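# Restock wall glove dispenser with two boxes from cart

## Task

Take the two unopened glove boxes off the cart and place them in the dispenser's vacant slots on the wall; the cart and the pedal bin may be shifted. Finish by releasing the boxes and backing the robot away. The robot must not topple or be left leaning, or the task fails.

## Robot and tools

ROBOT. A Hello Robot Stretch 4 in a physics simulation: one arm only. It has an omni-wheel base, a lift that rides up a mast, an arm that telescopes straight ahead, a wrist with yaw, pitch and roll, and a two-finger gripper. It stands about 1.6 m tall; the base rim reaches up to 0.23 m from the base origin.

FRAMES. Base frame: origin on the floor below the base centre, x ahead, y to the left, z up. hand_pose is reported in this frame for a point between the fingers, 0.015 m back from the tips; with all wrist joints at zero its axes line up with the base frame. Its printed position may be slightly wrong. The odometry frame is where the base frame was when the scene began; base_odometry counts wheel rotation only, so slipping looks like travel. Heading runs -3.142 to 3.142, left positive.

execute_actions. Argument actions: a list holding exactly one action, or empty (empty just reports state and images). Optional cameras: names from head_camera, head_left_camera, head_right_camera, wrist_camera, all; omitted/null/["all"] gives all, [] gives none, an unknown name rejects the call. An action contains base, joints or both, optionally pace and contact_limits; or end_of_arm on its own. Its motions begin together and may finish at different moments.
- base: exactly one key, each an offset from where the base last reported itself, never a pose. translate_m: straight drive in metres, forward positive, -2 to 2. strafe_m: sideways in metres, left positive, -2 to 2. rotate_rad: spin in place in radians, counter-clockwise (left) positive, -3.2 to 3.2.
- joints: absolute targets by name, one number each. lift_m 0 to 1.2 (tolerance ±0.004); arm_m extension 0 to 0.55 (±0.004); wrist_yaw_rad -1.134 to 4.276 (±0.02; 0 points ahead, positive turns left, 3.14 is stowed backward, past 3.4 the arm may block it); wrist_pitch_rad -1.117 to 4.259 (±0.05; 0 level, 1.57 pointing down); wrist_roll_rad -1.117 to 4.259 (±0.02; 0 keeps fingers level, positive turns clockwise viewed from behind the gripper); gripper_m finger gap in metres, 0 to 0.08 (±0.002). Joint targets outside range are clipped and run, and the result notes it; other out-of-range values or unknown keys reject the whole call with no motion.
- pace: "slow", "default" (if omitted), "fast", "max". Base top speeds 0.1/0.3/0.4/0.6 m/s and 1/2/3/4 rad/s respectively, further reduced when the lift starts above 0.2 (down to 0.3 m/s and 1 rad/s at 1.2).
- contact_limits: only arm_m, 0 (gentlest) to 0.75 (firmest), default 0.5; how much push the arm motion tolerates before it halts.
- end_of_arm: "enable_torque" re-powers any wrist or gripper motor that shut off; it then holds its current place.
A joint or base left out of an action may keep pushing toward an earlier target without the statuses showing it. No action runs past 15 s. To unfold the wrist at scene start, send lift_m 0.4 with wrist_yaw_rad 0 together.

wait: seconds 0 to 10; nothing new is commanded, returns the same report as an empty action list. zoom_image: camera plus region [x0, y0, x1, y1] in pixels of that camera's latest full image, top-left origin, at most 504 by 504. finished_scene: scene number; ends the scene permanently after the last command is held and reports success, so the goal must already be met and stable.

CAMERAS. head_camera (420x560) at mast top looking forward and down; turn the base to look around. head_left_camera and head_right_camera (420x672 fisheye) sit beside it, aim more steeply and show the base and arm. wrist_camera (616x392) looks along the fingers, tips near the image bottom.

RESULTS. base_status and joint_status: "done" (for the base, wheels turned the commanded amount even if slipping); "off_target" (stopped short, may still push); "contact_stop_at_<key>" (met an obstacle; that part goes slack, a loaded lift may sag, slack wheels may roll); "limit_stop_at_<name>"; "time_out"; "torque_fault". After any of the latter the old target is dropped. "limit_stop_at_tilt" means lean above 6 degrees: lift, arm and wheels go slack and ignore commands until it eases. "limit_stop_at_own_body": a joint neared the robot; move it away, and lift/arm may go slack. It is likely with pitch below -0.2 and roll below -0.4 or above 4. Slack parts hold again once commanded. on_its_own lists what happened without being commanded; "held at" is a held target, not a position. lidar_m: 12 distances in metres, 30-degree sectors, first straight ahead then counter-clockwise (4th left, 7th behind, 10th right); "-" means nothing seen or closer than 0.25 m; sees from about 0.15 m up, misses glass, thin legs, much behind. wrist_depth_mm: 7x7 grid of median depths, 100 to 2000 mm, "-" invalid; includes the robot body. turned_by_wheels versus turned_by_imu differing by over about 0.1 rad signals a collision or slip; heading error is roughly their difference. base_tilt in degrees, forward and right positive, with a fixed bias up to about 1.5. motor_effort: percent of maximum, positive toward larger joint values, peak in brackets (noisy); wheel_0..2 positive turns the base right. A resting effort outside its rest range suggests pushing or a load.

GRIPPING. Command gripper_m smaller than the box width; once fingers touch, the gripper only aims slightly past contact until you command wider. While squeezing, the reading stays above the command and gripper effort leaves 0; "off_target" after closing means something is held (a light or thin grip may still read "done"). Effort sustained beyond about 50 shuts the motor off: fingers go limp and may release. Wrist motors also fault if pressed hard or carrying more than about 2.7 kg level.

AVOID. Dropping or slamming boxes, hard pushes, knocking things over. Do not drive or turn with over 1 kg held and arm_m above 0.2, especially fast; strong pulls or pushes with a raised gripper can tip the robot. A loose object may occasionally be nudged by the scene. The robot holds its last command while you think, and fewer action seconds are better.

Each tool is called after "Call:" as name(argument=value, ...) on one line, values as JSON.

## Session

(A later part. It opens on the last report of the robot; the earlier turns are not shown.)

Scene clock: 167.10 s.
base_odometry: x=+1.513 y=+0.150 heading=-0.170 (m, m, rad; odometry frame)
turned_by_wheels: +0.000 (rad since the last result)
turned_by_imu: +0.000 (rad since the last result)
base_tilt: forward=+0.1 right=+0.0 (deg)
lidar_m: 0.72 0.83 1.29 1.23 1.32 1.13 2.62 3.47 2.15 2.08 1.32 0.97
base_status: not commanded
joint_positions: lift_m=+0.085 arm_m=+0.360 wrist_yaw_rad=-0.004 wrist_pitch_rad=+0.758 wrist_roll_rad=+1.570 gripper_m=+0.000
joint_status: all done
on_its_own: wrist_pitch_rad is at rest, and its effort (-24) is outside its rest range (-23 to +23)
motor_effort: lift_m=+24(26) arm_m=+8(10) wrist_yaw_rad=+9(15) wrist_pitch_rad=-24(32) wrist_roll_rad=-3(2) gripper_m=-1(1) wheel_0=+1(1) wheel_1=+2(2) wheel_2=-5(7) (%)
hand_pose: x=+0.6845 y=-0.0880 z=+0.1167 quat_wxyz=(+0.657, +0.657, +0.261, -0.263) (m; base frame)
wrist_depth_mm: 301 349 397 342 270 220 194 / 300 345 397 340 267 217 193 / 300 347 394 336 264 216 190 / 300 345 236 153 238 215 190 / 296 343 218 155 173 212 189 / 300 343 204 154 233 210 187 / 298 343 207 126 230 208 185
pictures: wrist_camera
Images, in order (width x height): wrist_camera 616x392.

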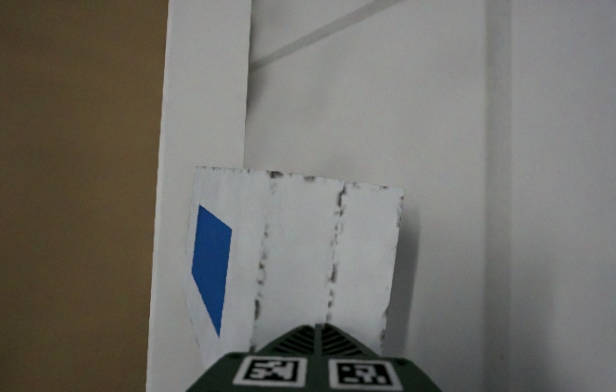

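Call:
execute_actions(actions=[{"joints":{"lift_m":0.102,"arm_m":0.368},"pace":"slow"}], cameras=[])

Call:
execute_actions(actions=[{"joints":{"lift_m":0.117,"arm_m":0.374},"pace":"slow"}], cameras=[])

Call:
execute_actions(actions=[{"joints":{"lift_m":0.132,"arm_m":0.381},"pace":"slow"}], cameras=[])

Call:
execute_actions(actions=[{"joints":{"lift_m":0.147,"arm_m":0.389},"pace":"slow"}], cameras=["wrist_camera"])

Scene clock: 184.33 s.
base_odometry: x=+1.513 y=+0.150 heading=-0.170 (m, m, rad; odometry frame)
turned_by_wheels: +0.000 (rad since the last result)
turned_by_imu: +0.000 (rad since the last result)
base_tilt: forward=+0.1 right=+0.1 (deg)
lidar_m: 0.80 0.85 1.26 1.22 1.31 1.14 2.63 3.47 2.13 2.05 1.32 0.97
base_status: not commanded
joint_positions: lift_m=+0.102 arm_m=+0.366 wrist_yaw_rad=-0.004 wrist_pitch_rad=+0.759 wrist_roll_rad=+1.570 gripper_m=+0.000
joint_status: all done
on_its_own: wrist_pitch_rad is at rest, and its effort (-26) is outside its rest range (-23 to +23)
motor_effort: lift_m=+23(25) arm_m=+10(10) wrist_yaw_rad=+10(11) wrist_pitch_rad=-26(26) wrist_roll_rad=-3(3) gripper_m=-1(1) wheel_0=+1(1) wheel_1=+2(2) wheel_2=-5(6) (%)
hand_pose: x=+0.6911 y=-0.0881 z=+0.1336 quat_wxyz=(+0.656, +0.657, +0.261, -0.263) (m; base frame)
wrist_depth_mm: 296 343 392 373 290 237 207 / 297 342 389 366 286 235 206 / 294 340 392 359 283 233 204 / 294 342 304 154 257 231 203 / 291 340 266 154 168 229 201 / 290 340 237 156 252 226 199 / 293 336 290 126 210 224 199
pictures: none
No camera images: the call's "cameras" was empty. Leave "cameras" out to get every camera's image.

Scene clock: 185.17 s.
base_odometry: x=+1.513 y=+0.150 heading=-0.170 (m, m, rad; odometry frame)
turned_by_wheels: +0.000 (rad since the last result)
turned_by_imu: +0.000 (rad since the last result)
base_tilt: forward=+0.1 right=+0.0 (deg)
lidar_m: 0.70 0.88 1.27 1.22 1.30 1.16 2.59 3.47 2.15 2.06 1.30 0.96
base_status: not commanded
joint_positions: lift_m=+0.117 arm_m=+0.372 wrist_yaw_rad=-0.004 wrist_pitch_rad=+0.759 wrist_roll_rad=+1.570 gripper_m=+0.000
joint_status: all done
on_its_own: wrist_pitch_rad is at rest, and its effort (-26) is outside its rest range (-23 to +23)
motor_effort: lift_m=+23(26) arm_m=+10(11) wrist_yaw_rad=+13(12) wrist_pitch_rad=-26(27) wrist_roll_rad=-1(1) gripper_m=+0(0) wheel_0=+1(1) wheel_1=+1(1) wheel_2=-6(6) (%)
hand_pose: x=+0.6971 y=-0.0881 z=+0.1487 quat_wxyz=(+0.656, +0.657, +0.261, -0.263) (m; base frame)
wrist_depth_mm: 291 334 384 397 309 253 222 / 290 334 384 392 304 250 219 / 290 336 379 382 303 249 218 / 289 332 368 154 273 246 216 / 286 332 362 155 165 244 214 / 287 330 357 156 266 242 211 / 287 329 357 125 216 238 210
pictures: none
No camera images: the call's "cameras" was empty. Leave "cameras" out to get every camera's image.

Scene clock: 186.00 s.
base_odometry: x=+1.513 y=+0.150 heading=-0.170 (m, m, rad; odometry frame)
turned_by_wheels: +0.000 (rad since the last result)
turned_by_imu: +0.000 (rad since the last result)
base_tilt: forward=+0.0 right=+0.1 (deg)
lidar_m: 0.80 0.85 1.24 1.22 1.33 1.16 2.60 3.46 2.14 2.06 1.31 0.96
base_status: not commanded
joint_positions: lift_m=+0.132 arm_m=+0.379 wrist_yaw_rad=-0.004 wrist_pitch_rad=+0.758 wrist_roll_rad=+1.570 gripper_m=+0.000
joint_status: all done
motor_effort: lift_m=+23(24) arm_m=+9(10) wrist_yaw_rad=+12(14) wrist_pitch_rad=-23(27) wrist_roll_rad=-3(2) gripper_m=+0(0) wheel_0=+1(1) wheel_1=+2(1) wheel_2=-6(6) (%)
hand_pose: x=+0.7044 y=-0.0881 z=+0.1639 quat_wxyz=(+0.657, +0.657, +0.260, -0.263) (m; base frame)
wrist_depth_mm: 283 332 384 418 329 268 236 / 285 329 379 418 324 266 233 / 285 329 379 410 322 264 232 / 283 325 375 155 289 262 228 / 282 325 368 156 162 258 228 / 282 327 364 157 164 256 225 / 281 324 355 126 223 254 222
pictures: none
No camera images: the call's "cameras" was empty. Leave "cameras" out to get every camera's image.

Scene clock: 186.87 s.
base_odometry: x=+1.513 y=+0.150 heading=-0.170 (m, m, rad; odometry frame)
turned_by_wheels: +0.000 (rad since the last result)
turned_by_imu: +0.000 (rad since the last result)
base_tilt: forward=+0.0 right=+0.0 (deg)
lidar_m: 0.80 0.84 1.26 1.22 1.32 1.14 2.62 3.45 2.14 2.07 1.30 0.95
base_status: not commanded
joint_positions: lift_m=+0.147 arm_m=+0.388 wrist_yaw_rad=-0.003 wrist_pitch_rad=+0.756 wrist_roll_rad=+1.570 gripper_m=+0.000
joint_status: all done
motor_effort: lift_m=+23(25) arm_m=+8(10) wrist_yaw_rad=+9(13) wrist_pitch_rad=-19(23) wrist_roll_rad=-1(1) gripper_m=-1(1) wheel_0=+1(1) wheel_1=+1(2) wheel_2=-6(5) (%)
hand_pose: x=+0.7128 y=-0.0879 z=+0.1791 quat_wxyz=(+0.657, +0.657, +0.260, -0.262) (m; base frame)
wrist_depth_mm: 277 320 382 418 349 283 248 / 278 320 379 418 347 282 246 / 277 319 375 415 340 278 244 / 276 320 377 156 160 276 242 / 274 317 368 157 160 273 241 / 273 317 366 158 161 272 237 / 273 317 347 126 229 270 236
pictures: wrist_camera
Images, in order (width x height): wrist_camera 616x392.

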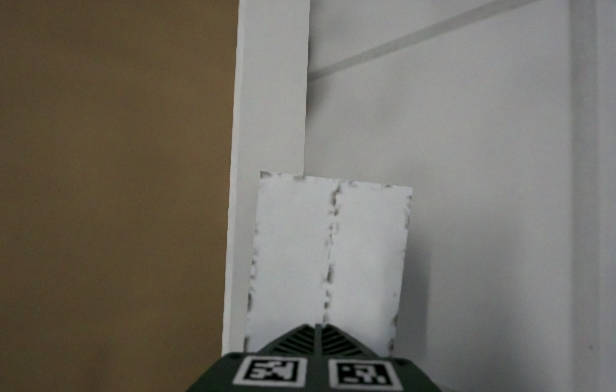

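Call:
execute_actions(actions=[{"joints":{"lift_m":0.16,"arm_m":0.401},"pace":"slow"}], cameras=[])

Call:
execute_actions(actions=[{"joints":{"gripper_m":0.035,"arm_m":0.404},"pace":"slow"}], cameras=["wrist_camera"])

Scene clock: 194.93 s.
base_odometry: x=+1.513 y=+0.150 heading=-0.170 (m, m, rad; odometry frame)
turned_by_wheels: +0.000 (rad since the last result)
turned_by_imu: +0.000 (rad since the last result)
base_tilt: forward=+0.0 right=+0.1 (deg)
lidar_m: 0.77 0.86 1.28 1.23 1.31 1.14 2.64 3.46 2.13 2.05 1.33 0.97
base_status: not commanded
joint_positions: lift_m=+0.160 arm_m=+0.399 wrist_yaw_rad=-0.003 wrist_pitch_rad=+0.756 wrist_roll_rad=+1.570 gripper_m=+0.000
joint_status: all done
motor_effort: lift_m=+22(24) arm_m=+8(8) wrist_yaw_rad=+8(9) wrist_pitch_rad=-17(19) wrist_roll_rad=-2(3) gripper_m=+0(1) wheel_0=+1(1) wheel_1=+2(2) wheel_2=-5(6) (%)
hand_pose: x=+0.7249 y=-0.0878 z=+0.1923 quat_wxyz=(+0.657, +0.657, +0.260, -0.262) (m; base frame)
wrist_depth_mm: 267 309 368 418 364 298 259 / 266 310 366 407 362 296 258 / 266 309 364 410 355 293 256 / 265 306 355 156 156 291 254 / 265 306 349 156 157 287 252 / 265 307 351 158 158 285 249 / 264 304 334 126 234 282 248
pictures: none
No camera images: the call's "cameras" was empty. Leave "cameras" out to get every camera's image.

Scene clock: 196.53 s.
base_odometry: x=+1.514 y=+0.150 heading=-0.170 (m, m, rad; odometry frame)
turned_by_wheels: +0.000 (rad since the last result)
turned_by_imu: +0.000 (rad since the last result)
base_tilt: forward=+0.2 right=+0.0 (deg)
lidar_m: 0.80 0.87 1.28 1.21 1.29 1.15 2.61 3.48 2.13 2.06 1.34 0.97
base_status: not commanded
joint_positions: lift_m=+0.160 arm_m=+0.403 wrist_yaw_rad=-0.003 wrist_pitch_rad=+0.754 wrist_roll_rad=+1.570 gripper_m=+0.035
joint_status: all done
motor_effort: lift_m=+20(22) arm_m=+8(10) wrist_yaw_rad=+6(9) wrist_pitch_rad=-14(17) wrist_roll_rad=-3(1) gripper_m=+1(7) wheel_0=+0(1) wheel_1=+1(2) wheel_2=-4(5) (%)
hand_pose: x=+0.7282 y=-0.0878 z=+0.1926 quat_wxyz=(+0.657, +0.658, +0.260, -0.261) (m; base frame)
wrist_depth_mm: 265 306 362 421 364 300 260 / 265 304 362 413 362 296 258 / 262 304 357 410 357 294 258 / 263 303 359 152 153 283 254 / 264 303 355 153 154 281 253 / 262 304 353 154 155 278 251 / 260 293 111 155 131 273 248
pictures: wrist_camera
Images, in order (width x height): wrist_camera 616x392.

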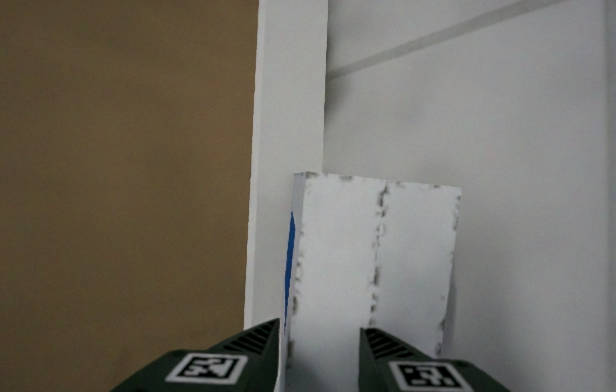

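Call:
execute_actions(actions=[{"joints":{"lift_m":0.172,"arm_m":0.417},"pace":"slow"}], cameras=[])

Call:
execute_actions(actions=[{"joints":{"lift_m":0.184,"arm_m":0.43},"pace":"slow"}], cameras=[])

Call:
execute_actions(actions=[{"joints":{"lift_m":0.194,"arm_m":0.442},"pace":"slow"}], cameras=[])

Call:
execute_actions(actions=[{"joints":{"lift_m":0.203,"arm_m":0.455},"pace":"slow"}], cameras=["wrist_camera","head_camera"])

Scene clock: 218.07 s.
base_odometry: x=+1.514 y=+0.150 heading=-0.170 (m, m, rad; odometry frame)
turned_by_wheels: +0.000 (rad since the last result)
turned_by_imu: +0.000 (rad since the last result)
base_tilt: forward=+0.1 right=+0.2 (deg)
lidar_m: 0.79 0.86 1.27 1.23 1.29 1.15 2.63 3.48 2.12 2.07 1.33 0.96
base_status: not commanded
joint_positions: lift_m=+0.172 arm_m=+0.415 wrist_yaw_rad=-0.003 wrist_pitch_rad=+0.755 wrist_roll_rad=+1.570 gripper_m=+0.035
joint_status: all done
motor_effort: lift_m=+22(23) arm_m=+9(9) wrist_yaw_rad=+6(7) wrist_pitch_rad=-15(15) wrist_roll_rad=-1(2) gripper_m=+2(0) wheel_0=+1(1) wheel_1=+2(2) wheel_2=-4(4) (%)
hand_pose: x=+0.7410 y=-0.0878 z=+0.2043 quat_wxyz=(+0.657, +0.657, +0.260, -0.261) (m; base frame)
wrist_depth_mm: 253 294 347 404 382 310 270 / 252 296 345 404 377 309 270 / 253 294 343 399 370 304 267 / 253 291 343 152 152 296 264 / 252 291 343 153 153 291 262 / 252 293 342 154 154 290 260 / 251 281 112 155 131 283 258
pictures: none
No camera images: the call's "cameras" was empty. Leave "cameras" out to get every camera's image.

Scene clock: 219.07 s.
base_odometry: x=+1.514 y=+0.150 heading=-0.170 (m, m, rad; odometry frame)
turned_by_wheels: +0.000 (rad since the last result)
turned_by_imu: +0.000 (rad since the last result)
base_tilt: forward=+0.2 right=+0.0 (deg)
lidar_m: 0.80 0.83 1.29 1.22 1.33 1.15 2.63 3.45 2.14 2.08 1.31 0.96
base_status: not commanded
joint_positions: lift_m=+0.184 arm_m=+0.428 wrist_yaw_rad=-0.003 wrist_pitch_rad=+0.755 wrist_roll_rad=+1.570 gripper_m=+0.035
joint_status: all done
motor_effort: lift_m=+22(23) arm_m=+9(10) wrist_yaw_rad=+9(7) wrist_pitch_rad=-15(15) wrist_roll_rad=-1(2) gripper_m=+1(2) wheel_0=+1(0) wheel_1=+1(2) wheel_2=-4(4) (%)
hand_pose: x=+0.7540 y=-0.0878 z=+0.2164 quat_wxyz=(+0.657, +0.657, +0.260, -0.262) (m; base frame)
wrist_depth_mm: 243 279 334 389 399 324 283 / 242 281 332 384 389 322 281 / 243 278 330 384 384 317 279 / 241 279 330 155 151 306 276 / 241 278 327 156 151 304 273 / 241 277 327 156 153 301 271 / 241 267 111 157 131 293 268
pictures: none
No camera images: the call's "cameras" was empty. Leave "cameras" out to get every camera's image.

Scene clock: 220.03 s.
base_odometry: x=+1.514 y=+0.150 heading=-0.170 (m, m, rad; odometry frame)
turned_by_wheels: +0.000 (rad since the last result)
turned_by_imu: +0.000 (rad since the last result)
base_tilt: forward=+0.0 right=+0.1 (deg)
lidar_m: 0.79 0.85 1.27 1.23 1.30 1.14 2.63 3.46 2.14 2.07 1.30 0.96
base_status: not commanded
joint_positions: lift_m=+0.194 arm_m=+0.441 wrist_yaw_rad=-0.003 wrist_pitch_rad=+0.755 wrist_roll_rad=+1.570 gripper_m=+0.035
joint_status: all done
motor_effort: lift_m=+21(23) arm_m=+8(9) wrist_yaw_rad=+7(7) wrist_pitch_rad=-13(16) wrist_roll_rad=-2(3) gripper_m=+1(1) wheel_0=+1(1) wheel_1=+2(2) wheel_2=-4(4) (%)
hand_pose: x=+0.7661 y=-0.0878 z=+0.2265 quat_wxyz=(+0.657, +0.658, +0.260, -0.261) (m; base frame)
wrist_depth_mm: 234 270 319 379 410 334 291 / 233 268 319 377 407 330 289 / 233 268 315 375 399 327 285 / 232 268 315 157 151 314 283 / 232 266 312 158 151 310 283 / 232 267 312 159 152 310 281 / 230 257 112 158 131 300 277
pictures: none
No camera images: the call's "cameras" was empty. Leave "cameras" out to get every camera's image.

Scene clock: 221.03 s.
base_odometry: x=+1.514 y=+0.150 heading=-0.170 (m, m, rad; odometry frame)
turned_by_wheels: +0.000 (rad since the last result)
turned_by_imu: +0.000 (rad since the last result)
base_tilt: forward=-0.1 right=+0.0 (deg)
lidar_m: 0.81 0.83 1.27 1.20 1.31 1.12 2.62 3.47 2.10 2.07 1.33 0.97
base_status: not commanded
joint_positions: lift_m=+0.203 arm_m=+0.454 wrist_yaw_rad=-0.002 wrist_pitch_rad=+0.754 wrist_roll_rad=+1.570 gripper_m=+0.035
joint_status: all done
motor_effort: lift_m=+22(23) arm_m=+8(9) wrist_yaw_rad=+7(8) wrist_pitch_rad=-11(14) wrist_roll_rad=-3(2) gripper_m=+1(0) wheel_0=+1(1) wheel_1=+1(2) wheel_2=-4(4) (%)
hand_pose: x=+0.7794 y=-0.0878 z=+0.2356 quat_wxyz=(+0.657, +0.658, +0.260, -0.261) (m; base frame)
wrist_depth_mm: 222 257 304 366 410 345 297 / 222 257 301 370 402 342 293 / 223 257 301 366 399 338 291 / 221 256 301 160 151 325 290 / 220 255 300 161 151 322 287 / 220 254 297 162 151 320 287 / 220 244 111 161 131 309 285
pictures: head_camera, wrist_camera
Images, in order (width x height): head_camera 420x560, wrist_camera 616x392.

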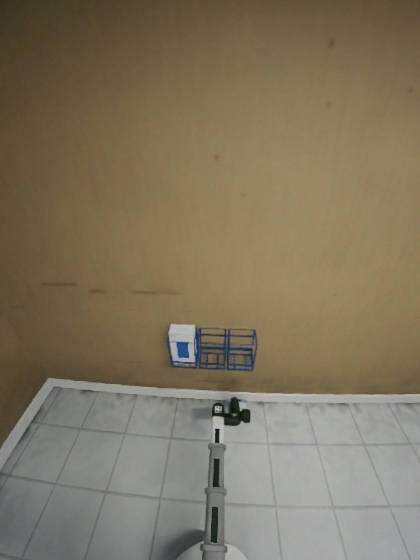

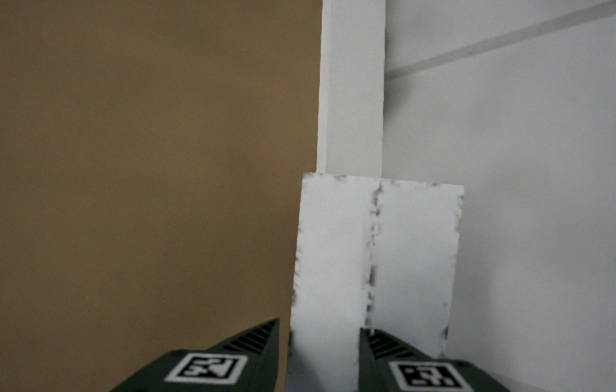

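Call:
execute_actions(actions=[{"joints":{"lift_m":0.21,"arm_m":0.469},"pace":"slow"}], cameras=[])

Call:
execute_actions(actions=[{"joints":{"lift_m":0.217,"arm_m":0.483},"pace":"slow"}], cameras=[])

Call:
execute_actions(actions=[{"joints":{"lift_m":0.2255,"arm_m":0.503},"pace":"slow"}], cameras=[])

Call:
execute_actions(actions=[{"joints":{"lift_m":0.232,"arm_m":0.524},"pace":"slow"}], cameras=["wrist_camera"])

Scene clock: 235.77 s.
base_odometry: x=+1.514 y=+0.150 heading=-0.170 (m, m, rad; odometry frame)
turned_by_wheels: +0.000 (rad since the last result)
turned_by_imu: +0.000 (rad since the last result)
base_tilt: forward=+0.0 right=+0.1 (deg)
lidar_m: 0.80 0.83 1.27 1.23 1.31 1.13 2.62 3.48 2.11 2.06 1.32 0.96
base_status: not commanded
joint_positions: lift_m=+0.210 arm_m=+0.468 wrist_yaw_rad=-0.002 wrist_pitch_rad=+0.753 wrist_roll_rad=+1.570 gripper_m=+0.035
joint_status: all done
motor_effort: lift_m=+21(23) arm_m=+8(9) wrist_yaw_rad=+5(6) wrist_pitch_rad=-9(11) wrist_roll_rad=-3(2) gripper_m=+1(1) wheel_0=+1(1) wheel_1=+2(2) wheel_2=-4(4) (%)
hand_pose: x=+0.7935 y=-0.0877 z=+0.2427 quat_wxyz=(+0.658, +0.658, +0.259, -0.260) (m; base frame)
wrist_depth_mm: 210 242 286 347 404 349 303 / 211 242 285 349 397 347 300 / 209 241 286 347 392 345 298 / 210 242 285 162 150 332 296 / 209 241 286 163 150 327 293 / 209 240 283 163 151 327 290 / 208 232 112 162 131 317 291
pictures: none
No camera images: the call's "cameras" was empty. Leave "cameras" out to get every camera's image.

Scene clock: 236.80 s.
base_odometry: x=+1.514 y=+0.150 heading=-0.170 (m, m, rad; odometry frame)
turned_by_wheels: +0.000 (rad since the last result)
turned_by_imu: +0.000 (rad since the last result)
base_tilt: forward=+0.0 right=+0.1 (deg)
lidar_m: 0.82 0.83 1.26 1.21 1.30 1.14 2.63 3.48 2.17 2.06 1.32 0.95
base_status: not commanded
joint_positions: lift_m=+0.217 arm_m=+0.482 wrist_yaw_rad=-0.002 wrist_pitch_rad=+0.753 wrist_roll_rad=+1.570 gripper_m=+0.035
joint_status: all done
motor_effort: lift_m=+22(24) arm_m=+7(9) wrist_yaw_rad=+4(6) wrist_pitch_rad=-8(9) wrist_roll_rad=-3(2) gripper_m=+0(1) wheel_0=+1(1) wheel_1=+2(2) wheel_2=-4(4) (%)
hand_pose: x=+0.8077 y=-0.0877 z=+0.2497 quat_wxyz=(+0.658, +0.658, +0.259, -0.260) (m; base frame)
wrist_depth_mm: 199 229 271 329 394 357 307 / 198 229 270 330 392 355 306 / 200 229 268 327 392 351 304 / 198 229 270 165 150 330 300 / 198 228 268 166 149 329 297 / 197 226 266 166 149 332 296 / 196 219 111 164 131 320 296
pictures: none
No camera images: the call's "cameras" was empty. Leave "cameras" out to get every camera's image.

Scene clock: 237.97 s.
base_odometry: x=+1.514 y=+0.150 heading=-0.170 (m, m, rad; odometry frame)
turned_by_wheels: +0.000 (rad since the last result)
turned_by_imu: +0.000 (rad since the last result)
base_tilt: forward=-0.1 right=-0.1 (deg)
lidar_m: 0.81 0.84 1.28 1.21 1.33 1.15 2.62 3.47 2.17 2.05 1.32 0.96
base_status: not commanded
joint_positions: lift_m=+0.225 arm_m=+0.502 wrist_yaw_rad=-0.001 wrist_pitch_rad=+0.752 wrist_roll_rad=+1.570 gripper_m=+0.035
joint_status: all done
motor_effort: lift_m=+22(24) arm_m=+7(9) wrist_yaw_rad=+4(4) wrist_pitch_rad=-6(9) wrist_roll_rad=-2(3) gripper_m=+2(0) wheel_0=+1(1) wheel_1=+2(1) wheel_2=-3(4) (%)
hand_pose: x=+0.8279 y=-0.0876 z=+0.2583 quat_wxyz=(+0.658, +0.658, +0.259, -0.260) (m; base frame)
wrist_depth_mm: 182 211 248 303 364 368 317 / 182 211 248 298 362 362 314 / 182 210 246 300 359 359 310 / 181 210 246 274 153 310 309 / 181 209 244 172 151 249 306 / 180 208 245 173 151 324 306 / 180 201 112 170 131 325 300
pictures: none
No camera images: the call's "cameras" was empty. Leave "cameras" out to get every camera's image.

Scene clock: 239.17 s.
base_odometry: x=+1.514 y=+0.150 heading=-0.170 (m, m, rad; odometry frame)
turned_by_wheels: +0.000 (rad since the last result)
turned_by_imu: +0.000 (rad since the last result)
base_tilt: forward=+0.1 right=+0.0 (deg)
lidar_m: 0.81 0.85 1.30 1.22 1.28 1.16 2.64 3.48 2.15 2.06 1.32 0.95
base_status: not commanded
joint_positions: lift_m=+0.232 arm_m=+0.523 wrist_yaw_rad=-0.001 wrist_pitch_rad=+0.752 wrist_roll_rad=+1.570 gripper_m=+0.035
joint_status: all done
motor_effort: lift_m=+23(23) arm_m=+7(7) wrist_yaw_rad=+0(3) wrist_pitch_rad=-6(7) wrist_roll_rad=-2(3) gripper_m=+0(1) wheel_0=+1(1) wheel_1=+2(2) wheel_2=-3(4) (%)
hand_pose: x=+0.8490 y=-0.0875 z=+0.2647 quat_wxyz=(+0.658, +0.658, +0.260, -0.260) (m; base frame)
wrist_depth_mm: 164 191 226 273 338 373 319 / 165 190 224 271 336 370 319 / 164 190 224 263 324 357 315 / 164 189 223 248 155 180 314 / 164 189 223 182 154 197 312 / 163 189 221 181 153 218 309 / 163 182 111 175 131 324 304
pictures: wrist_camera
Images, in order (width x height): wrist_camera 616x392.

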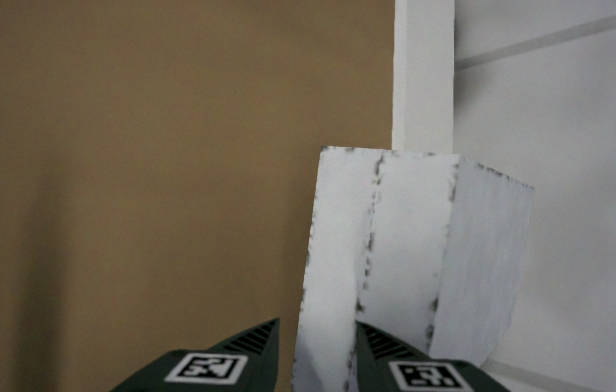

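Call:
execute_actions(actions=[{"joints":{"lift_m":0.234,"arm_m":0.548},"pace":"slow"}], cameras=["wrist_camera"])

Scene clock: 243.67 s.
base_odometry: x=+1.514 y=+0.150 heading=-0.170 (m, m, rad; odometry frame)
turned_by_wheels: +0.000 (rad since the last result)
turned_by_imu: +0.000 (rad since the last result)
base_tilt: forward=+0.0 right=+0.1 (deg)
lidar_m: 0.81 0.86 1.27 1.20 1.31 1.13 2.64 3.48 2.15 2.06 1.29 0.96
base_status: not commanded
joint_positions: lift_m=+0.234 arm_m=+0.547 wrist_yaw_rad=-0.001 wrist_pitch_rad=+0.752 wrist_roll_rad=+1.570 gripper_m=+0.035
joint_status: all done
motor_effort: lift_m=+23(24) arm_m=+6(7) wrist_yaw_rad=+0(1) wrist_pitch_rad=-6(6) wrist_roll_rad=-2(4) gripper_m=+2(1) wheel_0=+1(1) wheel_1=+2(2) wheel_2=-3(3) (%)
hand_pose: x=+0.8730 y=-0.0875 z=+0.2667 quat_wxyz=(+0.658, +0.658, +0.260, -0.260) (m; base frame)
wrist_depth_mm: 145 167 198 240 306 355 322 / 145 167 197 239 306 351 322 / 145 167 197 225 173 349 317 / 145 167 196 198 166 211 301 / 144 167 196 195 163 215 300 / 144 166 195 191 164 220 303 / 144 160 112 182 131 236 307
pictures: wrist_camera
Images, in order (width x height): wrist_camera 616x392.

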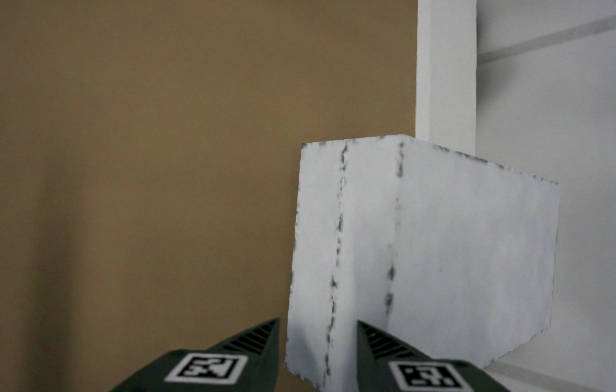

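Call:
execute_actions(actions=[{"joints":{"lift_m":0.26,"arm_m":0.42,"gripper_m":0}}], cameras=[])

Call:
execute_actions(actions=[{"base":{"strafe_m":0.16},"joints":{"lift_m":0.04,"wrist_roll_rad":0}}], cameras=["wrist_camera"])

Call:
execute_actions(actions=[{"joints":{"arm_m":0.55},"contact_limits":{"arm_m":0.15}}], cameras=["wrist_camera","head_camera"])

Scene clock: 262.00 s.
base_odometry: x=+1.514 y=+0.150 heading=-0.170 (m, m, rad; odometry frame)
turned_by_wheels: +0.000 (rad since the last result)
turned_by_imu: +0.000 (rad since the last result)
base_tilt: forward=+0.1 right=-0.1 (deg)
lidar_m: 0.81 0.87 1.29 1.21 1.32 1.15 2.61 3.46 2.15 2.05 1.33 0.97
base_status: not commanded
joint_positions: lift_m=+0.260 arm_m=+0.421 wrist_yaw_rad=+0.000 wrist_pitch_rad=+0.752 wrist_roll_rad=+1.570 gripper_m=+0.000
joint_status: all done
motor_effort: lift_m=+23(24) arm_m=-6(7) wrist_yaw_rad=-1(1) wrist_pitch_rad=-7(7) wrist_roll_rad=-2(3) gripper_m=+0(4) wheel_0=+1(1) wheel_1=+2(2) wheel_2=-2(3) (%)
hand_pose: x=+0.7473 y=-0.0874 z=+0.2927 quat_wxyz=(+0.658, +0.658, +0.260, -0.260) (m; base frame)
wrist_depth_mm: 249 287 340 410 462 402 345 / 248 287 338 407 462 397 345 / 249 286 336 410 462 394 340 / 246 286 310 289 384 392 336 / 247 285 310 291 373 387 334 / 247 283 314 287 424 379 330 / 246 282 317 125 421 377 329
pictures: none
No camera images: the call's "cameras" was empty. Leave "cameras" out to get every camera's image.

Scene clock: 264.00 s.
base_odometry: x=+1.541 y=+0.307 heading=-0.170 (m, m, rad; odometry frame)
turned_by_wheels: +0.000 (rad since the last result)
turned_by_imu: +0.000 (rad since the last result)
base_tilt: forward=+0.1 right=+0.0 (deg)
lidar_m: 0.80 0.96 1.11 1.05 1.16 1.08 1.99 3.50 2.74 2.21 1.33 0.82
base_status: done
joint_positions: lift_m=+0.040 arm_m=+0.421 wrist_yaw_rad=+0.000 wrist_pitch_rad=+0.752 wrist_roll_rad=+0.000 gripper_m=+0.000
joint_status: all done
motor_effort: lift_m=+18(22) arm_m=-6(6) wrist_yaw_rad=+0(0) wrist_pitch_rad=-6(7) wrist_roll_rad=-2(10) gripper_m=+0(0) wheel_0=-1(12) wheel_1=+3(12) wheel_2=+0(3) (%)
hand_pose: x=+0.7473 y=-0.0874 z=+0.0731 quat_wxyz=(+0.930, +0.000, +0.367, +0.000) (m; base frame)
wrist_depth_mm: 256 254 253 252 247 244 216 / 285 281 277 277 273 268 212 / 306 301 300 293 287 278 214 / 329 325 324 324 319 303 229 / 282 283 286 286 286 274 263 / 246 247 247 249 250 248 250 / 216 219 219 125 222 220 220
pictures: wrist_camera
Images, in order (width x height): wrist_camera 616x392.

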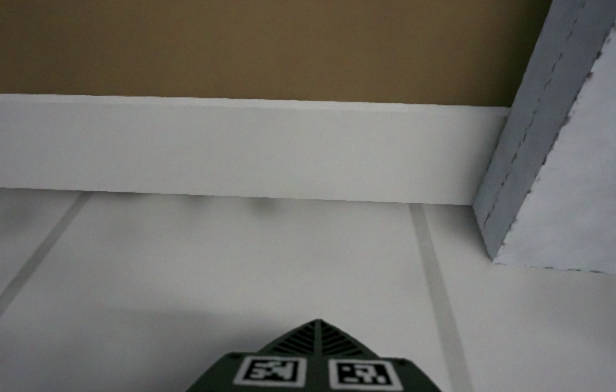

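Scene clock: 265.43 s.
base_odometry: x=+1.541 y=+0.307 heading=-0.170 (m, m, rad; odometry frame)
turned_by_wheels: +0.000 (rad since the last result)
turned_by_imu: +0.000 (rad since the last result)
base_tilt: forward=+0.0 right=+0.0 (deg)
lidar_m: 0.81 0.95 1.12 1.06 1.15 1.08 2.02 3.50 2.76 2.20 1.33 0.86
base_status: not commanded
joint_positions: lift_m=+0.040 arm_m=+0.548 wrist_yaw_rad=+0.000 wrist_pitch_rad=+0.752 wrist_roll_rad=+0.000 gripper_m=+0.000
joint_status: all done
joint sent to its limit — the command would take arm_m past its upper limit, so that joint was sent only as far as its limit.
motor_effort: lift_m=+18(18) arm_m=+6(7) wrist_yaw_rad=-1(0) wrist_pitch_rad=-7(7) wrist_roll_rad=-5(3) gripper_m=-1(1) wheel_0=-1(1) wheel_1=+3(3) wheel_2=+0(0) (%)
contact_limits: arm_m 0.15
hand_pose: x=+0.8739 y=-0.0874 z=+0.0731 quat_wxyz=(+0.930, +0.000, +0.367, +0.000) (m; base frame)
wrist_depth_mm: 134 132 131 129 128 126 125 / 148 146 145 143 141 140 139 / 167 164 161 160 158 155 154 / 184 185 182 180 178 175 173 / 198 195 190 187 185 181 180 / 234 231 225 213 217 213 202 / 217 218 217 125 223 219 209
pictures: head_camera, wrist_camera
Images, in order (width x height): head_camera 420x560, wrist_camera 616x392.

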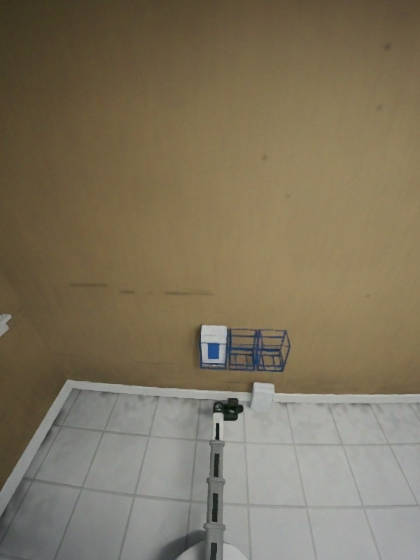

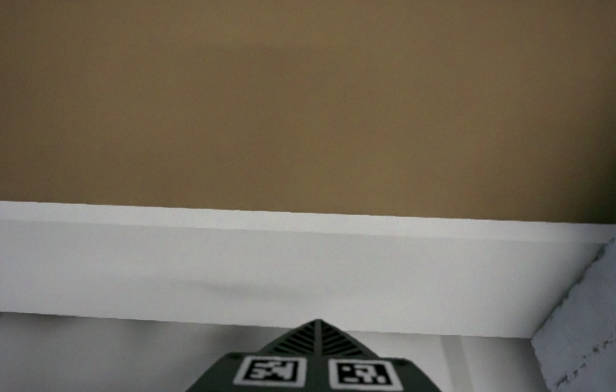

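Call:
execute_actions(actions=[{"base":{"strafe_m":-0.42},"pace":"slow"}], cameras=["wrist_camera","head_camera"])

Call:
zoom_image(camera="head_camera", region=[150,320,320,440])

Scene clock: 275.77 s.
base_odometry: x=+1.470 y=-0.106 heading=-0.170 (m, m, rad; odometry frame)
turned_by_wheels: +0.000 (rad since the last result)
turned_by_imu: +0.000 (rad since the last result)
base_tilt: forward=+0.0 right=-0.1 (deg)
lidar_m: 0.81 0.84 1.35 1.48 1.35 1.32 3.40 3.14 1.88 1.79 1.31 0.92
base_status: done
joint_positions: lift_m=+0.040 arm_m=+0.548 wrist_yaw_rad=+0.001 wrist_pitch_rad=+0.752 wrist_roll_rad=+0.000 gripper_m=+0.000
joint_status: not commanded
motor_effort: lift_m=+18(18) arm_m=+6(6) wrist_yaw_rad=-2(5) wrist_pitch_rad=-7(7) wrist_roll_rad=-2(2) gripper_m=+0(2) wheel_0=+5(7) wheel_1=-4(7) wheel_2=+1(3) (%)
hand_pose: x=+0.8740 y=-0.0873 z=+0.0731 quat_wxyz=(+0.930, +0.000, +0.367, +0.000) (m; base frame)
wrist_depth_mm: 133 131 130 128 127 - - / 147 145 143 142 137 - - / 165 162 160 158 139 - - / 184 184 181 179 134 - - / 196 193 189 186 130 - - / 233 229 224 211 123 - - / 216 218 217 125 111 115 -
pictures: head_camera, wrist_camera
Images, in order (width x height): head_camera 420x560, wrist_camera 616x392.

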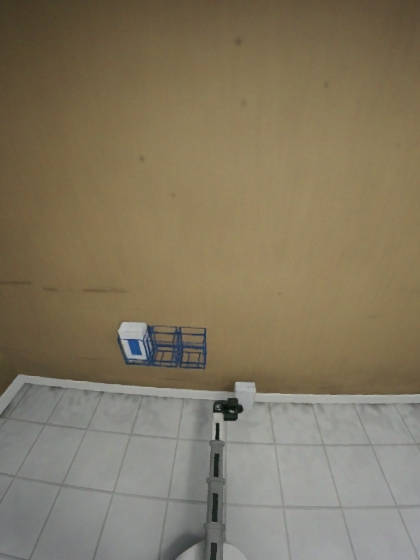

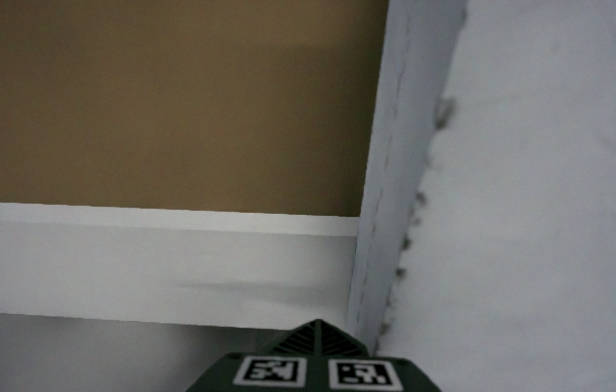

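Region (150, 320, 320, 440) of head_camera's 420x560 image, scaled by 2.965, with more detail than that image has; it fills the top 356 rows of this view, and the rest is white.

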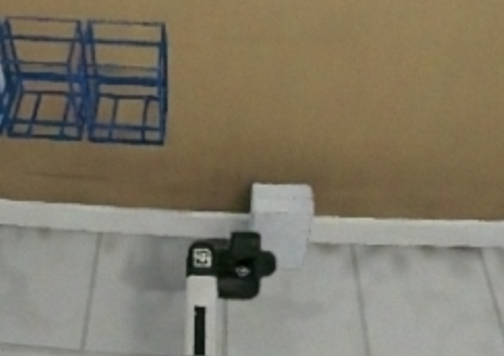

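Call:
execute_actions(actions=[{"joints":{"arm_m":0.2}}], cameras=[])

Call:
execute_actions(actions=[{"base":{"strafe_m":-0.08},"joints":{"lift_m":0.34,"wrist_pitch_rad":1.3,"wrist_roll_rad":1.6,"gripper_m":0.08}}], cameras=[])

Call:
execute_actions(actions=[{"base":{"translate_m":0.2},"joints":{"arm_m":0.43},"contact_limits":{"arm_m":0.2}}], cameras=["wrist_camera"])

Scene clock: 287.00 s.
base_odometry: x=+1.470 y=-0.106 heading=-0.170 (m, m, rad; odometry frame)
turned_by_wheels: +0.000 (rad since the last result)
turned_by_imu: +0.000 (rad since the last result)
base_tilt: forward=+0.1 right=+0.0 (deg)
lidar_m: 0.83 0.84 1.31 1.48 1.36 1.31 3.41 3.13 1.88 1.80 1.32 0.96
base_status: not commanded
joint_positions: lift_m=+0.040 arm_m=+0.201 wrist_yaw_rad=+0.000 wrist_pitch_rad=+0.752 wrist_roll_rad=+0.000 gripper_m=+0.000
joint_status: all done
motor_effort: lift_m=+18(18) arm_m=-6(6) wrist_yaw_rad=+0(3) wrist_pitch_rad=-8(8) wrist_roll_rad=-2(2) gripper_m=+0(1) wheel_0=+3(4) wheel_1=-4(4) wheel_2=+1(1) (%)
hand_pose: x=+0.5273 y=-0.0874 z=+0.0731 quat_wxyz=(+0.930, +0.000, +0.367, +0.000) (m; base frame)
wrist_depth_mm: 462 462 452 449 377 439 442 / 496 500 492 484 415 477 473 / 410 410 413 413 410 413 415 / 334 336 340 338 340 338 342 / 283 285 286 285 286 287 287 / 247 248 249 249 250 249 249 / 218 219 219 125 222 220 219
pictures: none
No camera images: the call's "cameras" was empty. Leave "cameras" out to get every camera's image.

Scene clock: 289.27 s.
base_odometry: x=+1.456 y=-0.185 heading=-0.170 (m, m, rad; odometry frame)
turned_by_wheels: +0.000 (rad since the last result)
turned_by_imu: +0.000 (rad since the last result)
base_tilt: forward=+0.2 right=+0.2 (deg)
lidar_m: 0.82 0.84 1.35 1.56 1.37 1.44 3.41 3.04 1.78 1.73 1.29 0.98
base_status: done
joint_positions: lift_m=+0.340 arm_m=+0.201 wrist_yaw_rad=+0.000 wrist_pitch_rad=+1.300 wrist_roll_rad=+1.600 gripper_m=+0.080
joint_status: all done
motor_effort: lift_m=+23(24) arm_m=-6(6) wrist_yaw_rad=-2(0) wrist_pitch_rad=-2(4) wrist_roll_rad=+0(2) gripper_m=+1(0) wheel_0=+2(8) wheel_1=-2(11) wheel_2=+0(3) (%)
hand_pose: x=+0.4288 y=-0.0874 z=+0.3131 quat_wxyz=(+0.555, +0.571, +0.422, -0.434) (m; base frame)
wrist_depth_mm: 549 591 535 496 462 430 410 / 549 580 521 488 459 427 402 / 544 569 530 484 452 427 399 / 530 559 521 480 452 424 399 / 480 559 521 477 445 415 397 / 512 559 508 477 442 413 392 / 549 109 151 473 442 128 389
pictures: none
No camera images: the call's "cameras" was empty. Leave "cameras" out to get every camera's image.

Scene clock: 291.33 s.
base_odometry: x=+1.653 y=-0.219 heading=-0.170 (m, m, rad; odometry frame)
turned_by_wheels: +0.000 (rad since the last result)
turned_by_imu: +0.000 (rad since the last result)
base_tilt: forward=+0.0 right=+0.1 (deg)
lidar_m: 0.64 0.66 1.05 1.55 1.63 1.54 3.64 3.07 1.77 1.75 1.06 0.74
base_status: done
joint_positions: lift_m=+0.340 arm_m=+0.429 wrist_yaw_rad=+0.000 wrist_pitch_rad=+1.301 wrist_roll_rad=+1.600 gripper_m=+0.080
joint_status: all done
motor_effort: lift_m=+23(23) arm_m=+6(7) wrist_yaw_rad=+0(0) wrist_pitch_rad=-3(3) wrist_roll_rad=-1(0) gripper_m=+1(1) wheel_0=+2(7) wheel_1=+4(9) wheel_2=-1(10) (%)
contact_limits: arm_m 0.2
hand_pose: x=+0.6565 y=-0.0874 z=+0.3131 quat_wxyz=(+0.555, +0.571, +0.422, -0.434) (m; base frame)
wrist_depth_mm: 125 164 239 399 462 430 410 / 124 163 237 394 455 427 404 / 125 164 236 392 452 430 399 / 125 164 237 382 449 418 394 / 125 164 236 229 439 421 397 / 125 163 236 226 436 415 392 / 124 109 151 225 263 128 387
pictures: wrist_camera
Images, in order (width x height): wrist_camera 616x392.

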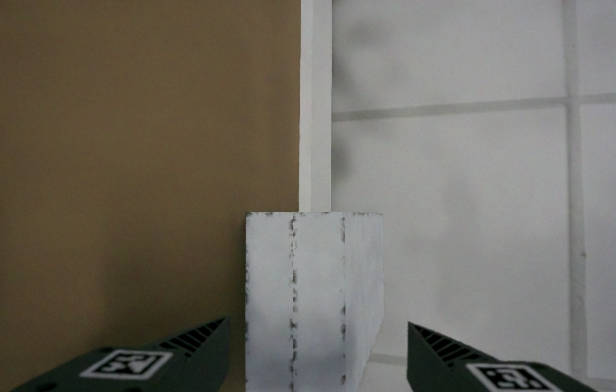

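Call:
execute_actions(actions=[{"joints":{"arm_m":0.44,"lift_m":0.30},"pace":"slow","contact_limits":{"arm_m":0.2}}], cameras=["wrist_camera","head_right_camera"])

Scene clock: 318.30 s.
base_odometry: x=+1.653 y=-0.219 heading=-0.170 (m, m, rad; odometry frame)
turned_by_wheels: +0.000 (rad since the last result)
turned_by_imu: +0.000 (rad since the last result)
base_tilt: forward=-0.1 right=+0.2 (deg)
lidar_m: 0.65 0.65 1.05 1.55 1.60 1.50 3.62 3.02 1.79 1.76 1.02 0.74
base_status: not commanded
joint_positions: lift_m=+0.300 arm_m=+0.439 wrist_yaw_rad=+0.000 wrist_pitch_rad=+1.301 wrist_roll_rad=+1.600 gripper_m=+0.080
joint_status: all done
motor_effort: lift_m=+18(19) arm_m=+7(7) wrist_yaw_rad=-1(0) wrist_pitch_rad=-3(3) wrist_roll_rad=-1(1) gripper_m=+3(1) wheel_0=+2(2) wheel_1=+4(4) wheel_2=-2(1) (%)
contact_limits: arm_m 0.2
hand_pose: x=+0.6665 y=-0.0874 z=+0.2735 quat_wxyz=(+0.555, +0.571, +0.422, -0.434) (m; base frame)
wrist_depth_mm: 115 151 219 353 421 394 375 / 115 151 218 353 418 392 368 / 115 151 217 351 418 389 366 / 115 151 205 347 413 382 364 / 114 150 198 187 397 382 362 / 115 150 195 186 389 377 357 / 114 109 150 184 204 128 353
pictures: head_right_camera, wrist_camera
Images, in order (width x height): head_right_camera 420x672, wrist_camera 616x392.

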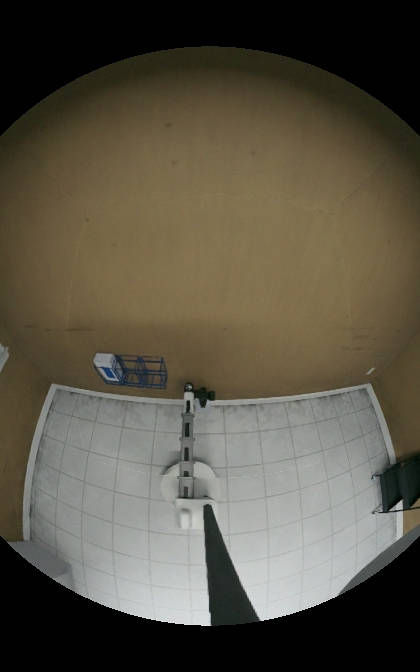

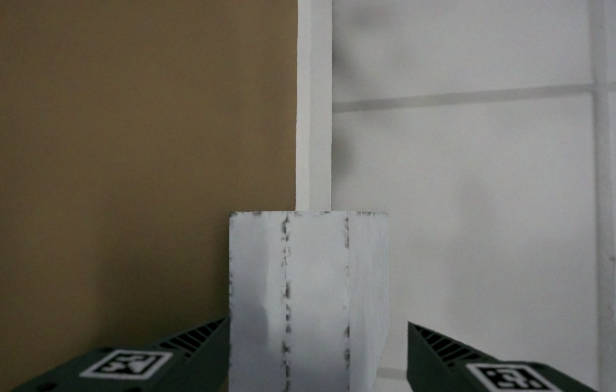

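Call:
execute_actions(actions=[{"joints":{"arm_m":0.458},"pace":"slow","contact_limits":{"arm_m":0.2}}], cameras=[])

Call:
execute_actions(actions=[{"joints":{"lift_m":0.262},"pace":"slow"}], cameras=["wrist_camera"])

Scene clock: 328.57 s.
base_odometry: x=+1.653 y=-0.219 heading=-0.170 (m, m, rad; odometry frame)
turned_by_wheels: +0.000 (rad since the last result)
turned_by_imu: +0.000 (rad since the last result)
base_tilt: forward=+0.1 right=+0.1 (deg)
lidar_m: 0.64 0.64 1.05 1.56 1.63 1.51 3.66 3.02 1.80 1.76 1.03 0.76
base_status: not commanded
joint_positions: lift_m=+0.300 arm_m=+0.457 wrist_yaw_rad=+0.000 wrist_pitch_rad=+1.301 wrist_roll_rad=+1.600 gripper_m=+0.080
joint_status: all done
motor_effort: lift_m=+18(18) arm_m=+7(7) wrist_yaw_rad=+0(1) wrist_pitch_rad=-3(3) wrist_roll_rad=+0(1) gripper_m=+1(3) wheel_0=+2(2) wheel_1=+4(4) wheel_2=-2(1) (%)
contact_limits: arm_m 0.2
hand_pose: x=+0.6845 y=-0.0874 z=+0.2735 quat_wxyz=(+0.555, +0.571, +0.422, -0.434) (m; base frame)
wrist_depth_mm: 105 127 183 329 421 394 370 / 105 127 183 327 421 389 366 / 106 126 183 327 415 387 368 / 105 127 183 294 413 384 364 / 105 126 182 187 250 382 359 / 105 126 182 185 236 377 357 / - 109 150 184 174 128 355
pictures: none
No camera images: the call's "cameras" was empty. Leave "cameras" out to get every camera's image.

Scene clock: 329.73 s.
base_odometry: x=+1.653 y=-0.219 heading=-0.170 (m, m, rad; odometry frame)
turned_by_wheels: +0.000 (rad since the last result)
turned_by_imu: +0.000 (rad since the last result)
base_tilt: forward=+0.1 right=-0.1 (deg)
lidar_m: 0.63 0.64 1.06 1.55 1.65 1.53 3.65 3.03 1.80 1.76 1.04 0.74
base_status: not commanded
joint_positions: lift_m=+0.262 arm_m=+0.457 wrist_yaw_rad=+0.000 wrist_pitch_rad=+1.301 wrist_roll_rad=+1.600 gripper_m=+0.080
joint_status: all done
motor_effort: lift_m=+18(17) arm_m=+7(6) wrist_yaw_rad=-1(1) wrist_pitch_rad=-3(3) wrist_roll_rad=-2(1) gripper_m=+1(2) wheel_0=+2(2) wheel_1=+4(4) wheel_2=-2(1) (%)
hand_pose: x=+0.6845 y=-0.0874 z=+0.2355 quat_wxyz=(+0.555, +0.571, +0.422, -0.434) (m; base frame)
wrist_depth_mm: 105 127 183 312 384 355 336 / 106 126 183 314 382 353 338 / 105 126 183 307 375 351 334 / 105 127 171 294 370 351 330 / 105 127 157 148 248 345 329 / 105 126 155 146 234 345 325 / - 109 150 145 142 128 324
pictures: wrist_camera
Images, in order (width x height): wrist_camera 616x392.

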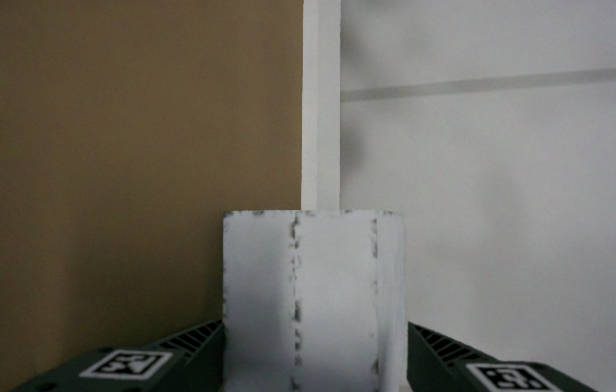

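Call:
execute_actions(actions=[{"joints":{"gripper_m":0.04}}], cameras=[])

Call:
execute_actions(actions=[{"joints":{"lift_m":0.30,"arm_m":0.43},"pace":"slow"}], cameras=[])

Call:
execute_actions(actions=[{"joints":{"lift_m":0.36,"arm_m":0.33,"wrist_pitch_rad":1.57},"pace":"slow"}])

Scene clock: 343.83 s.
base_odometry: x=+1.653 y=-0.219 heading=-0.170 (m, m, rad; odometry frame)
turned_by_wheels: +0.000 (rad since the last result)
turned_by_imu: +0.000 (rad since the last result)
base_tilt: forward=+0.0 right=+0.0 (deg)
lidar_m: 0.64 0.66 1.03 1.55 1.62 1.52 3.65 3.06 1.80 1.76 1.03 0.76
base_status: not commanded
joint_positions: lift_m=+0.262 arm_m=+0.457 wrist_yaw_rad=+0.000 wrist_pitch_rad=+1.300 wrist_roll_rad=+1.600 gripper_m=+0.057
joint_status: gripper_m off_target (ended at +0.057, target +0.040)
on_its_own: gripper_m is held at +0.053, not at your +0.040, by its contact guard: the fingers met something
motor_effort: lift_m=+18(18) arm_m=+7(7) wrist_yaw_rad=-1(1) wrist_pitch_rad=-1(2) wrist_roll_rad=-1(1) gripper_m=-25(25) wheel_0=+2(2) wheel_1=+4(4) wheel_2=-1(1) (%)
hand_pose: x=+0.6847 y=-0.0874 z=+0.2355 quat_wxyz=(+0.555, +0.571, +0.422, -0.434) (m; base frame)
wrist_depth_mm: 105 126 183 314 382 357 336 / 105 126 182 312 382 355 332 / 105 126 182 310 377 351 336 / 105 126 182 294 373 349 332 / 105 126 156 147 187 347 327 / 105 126 155 146 177 345 327 / - 111 133 145 137 336 322
pictures: none
No camera images: the call's "cameras" was empty. Leave "cameras" out to get every camera's image.

Scene clock: 345.17 s.
base_odometry: x=+1.653 y=-0.219 heading=-0.170 (m, m, rad; odometry frame)
turned_by_wheels: +0.000 (rad since the last result)
turned_by_imu: +0.000 (rad since the last result)
base_tilt: forward=+0.0 right=+0.0 (deg)
lidar_m: 0.61 0.65 1.04 1.56 1.61 1.53 3.65 3.04 1.78 1.76 1.05 0.74
base_status: not commanded
joint_positions: lift_m=+0.300 arm_m=+0.431 wrist_yaw_rad=+0.000 wrist_pitch_rad=+1.302 wrist_roll_rad=+1.600 gripper_m=+0.057
joint_status: all done
on_its_own: gripper_m is held at +0.053, not at your +0.040, by its contact guard: the fingers met something
motor_effort: lift_m=+25(26) arm_m=-7(7) wrist_yaw_rad=+0(2) wrist_pitch_rad=-7(8) wrist_roll_rad=-1(0) gripper_m=-25(26) wheel_0=+2(2) wheel_1=+4(4) wheel_2=-1(2) (%)
hand_pose: x=+0.6585 y=-0.0874 z=+0.2728 quat_wxyz=(+0.554, +0.571, +0.422, -0.435) (m; base frame)
wrist_depth_mm: 123 162 236 379 418 394 370 / 123 163 236 379 413 387 366 / 123 163 235 375 413 387 368 / 123 162 234 349 404 384 362 / 123 162 208 148 175 379 359 / 123 161 206 147 169 375 359 / 123 142 133 146 137 368 355
pictures: none
No camera images: the call's "cameras" was empty. Leave "cameras" out to get every camera's image.

Scene clock: 347.43 s.
base_odometry: x=+1.653 y=-0.219 heading=-0.170 (m, m, rad; odometry frame)
turned_by_wheels: +0.000 (rad since the last result)
turned_by_imu: +0.000 (rad since the last result)
base_tilt: forward=+0.2 right=+0.1 (deg)
lidar_m: 0.42 0.63 1.03 1.56 1.62 1.52 3.67 3.04 1.79 1.77 1.02 0.41
base_status: not commanded
joint_positions: lift_m=+0.360 arm_m=+0.331 wrist_yaw_rad=+0.000 wrist_pitch_rad=+1.569 wrist_roll_rad=+1.600 gripper_m=+0.057
joint_status: all done
on_its_own: gripper_m is held at +0.053, not at your +0.040, by its contact guard: the fingers met something
motor_effort: lift_m=+25(26) arm_m=-7(7) wrist_yaw_rad=+0(2) wrist_pitch_rad=+2(4) wrist_roll_rad=-1(0) gripper_m=-26(26) wheel_0=+2(2) wheel_1=+4(4) wheel_2=-1(1) (%)
hand_pose: x=+0.5025 y=-0.0874 z=+0.3252 quat_wxyz=(+0.493, +0.508, +0.492, -0.507) (m; base frame)
wrist_depth_mm: 312 433 496 492 492 488 480 / 314 439 496 488 484 480 477 / 314 442 492 484 484 477 477 / 315 442 480 480 473 473 469 / 315 445 480 148 186 473 466 / 315 445 473 147 178 466 462 / 317 387 133 146 137 466 462
pictures: head_camera, head_left_camera, head_right_camera, wrist_camera
Images, in order (width x height): head_camera 420x560, head_left_camera 420x672, head_right_camera 420x672, wrist_camera 616x392.

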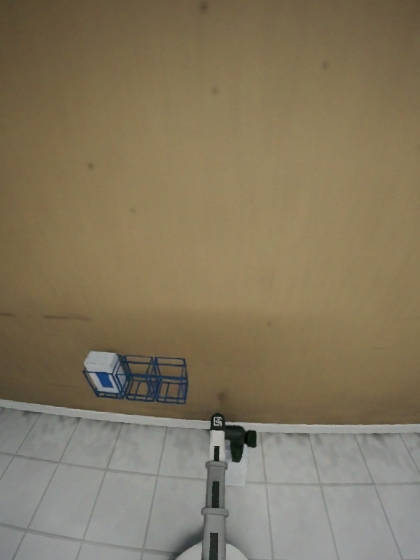

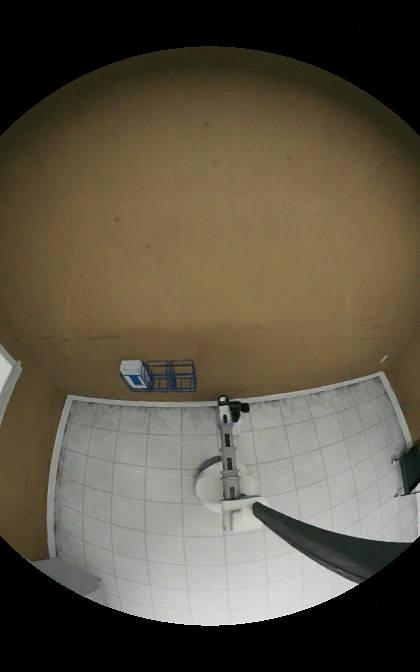

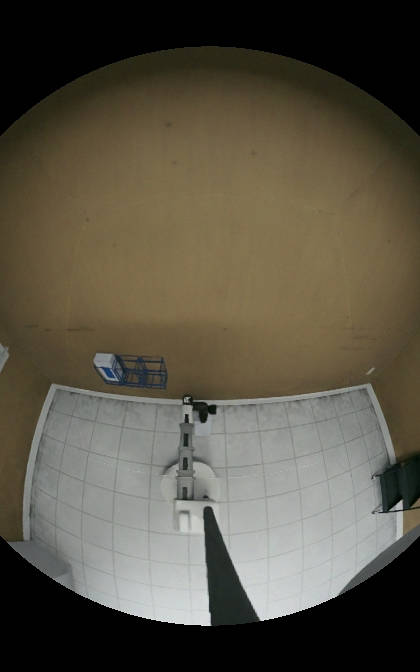

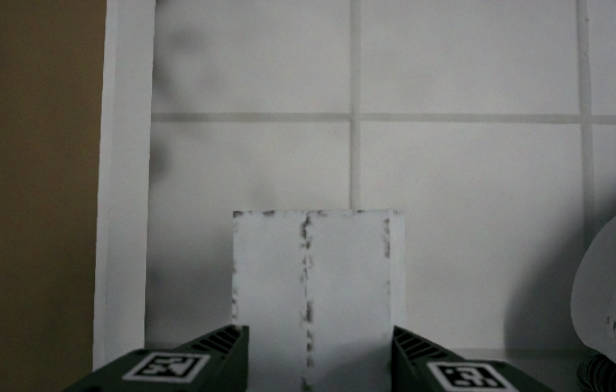

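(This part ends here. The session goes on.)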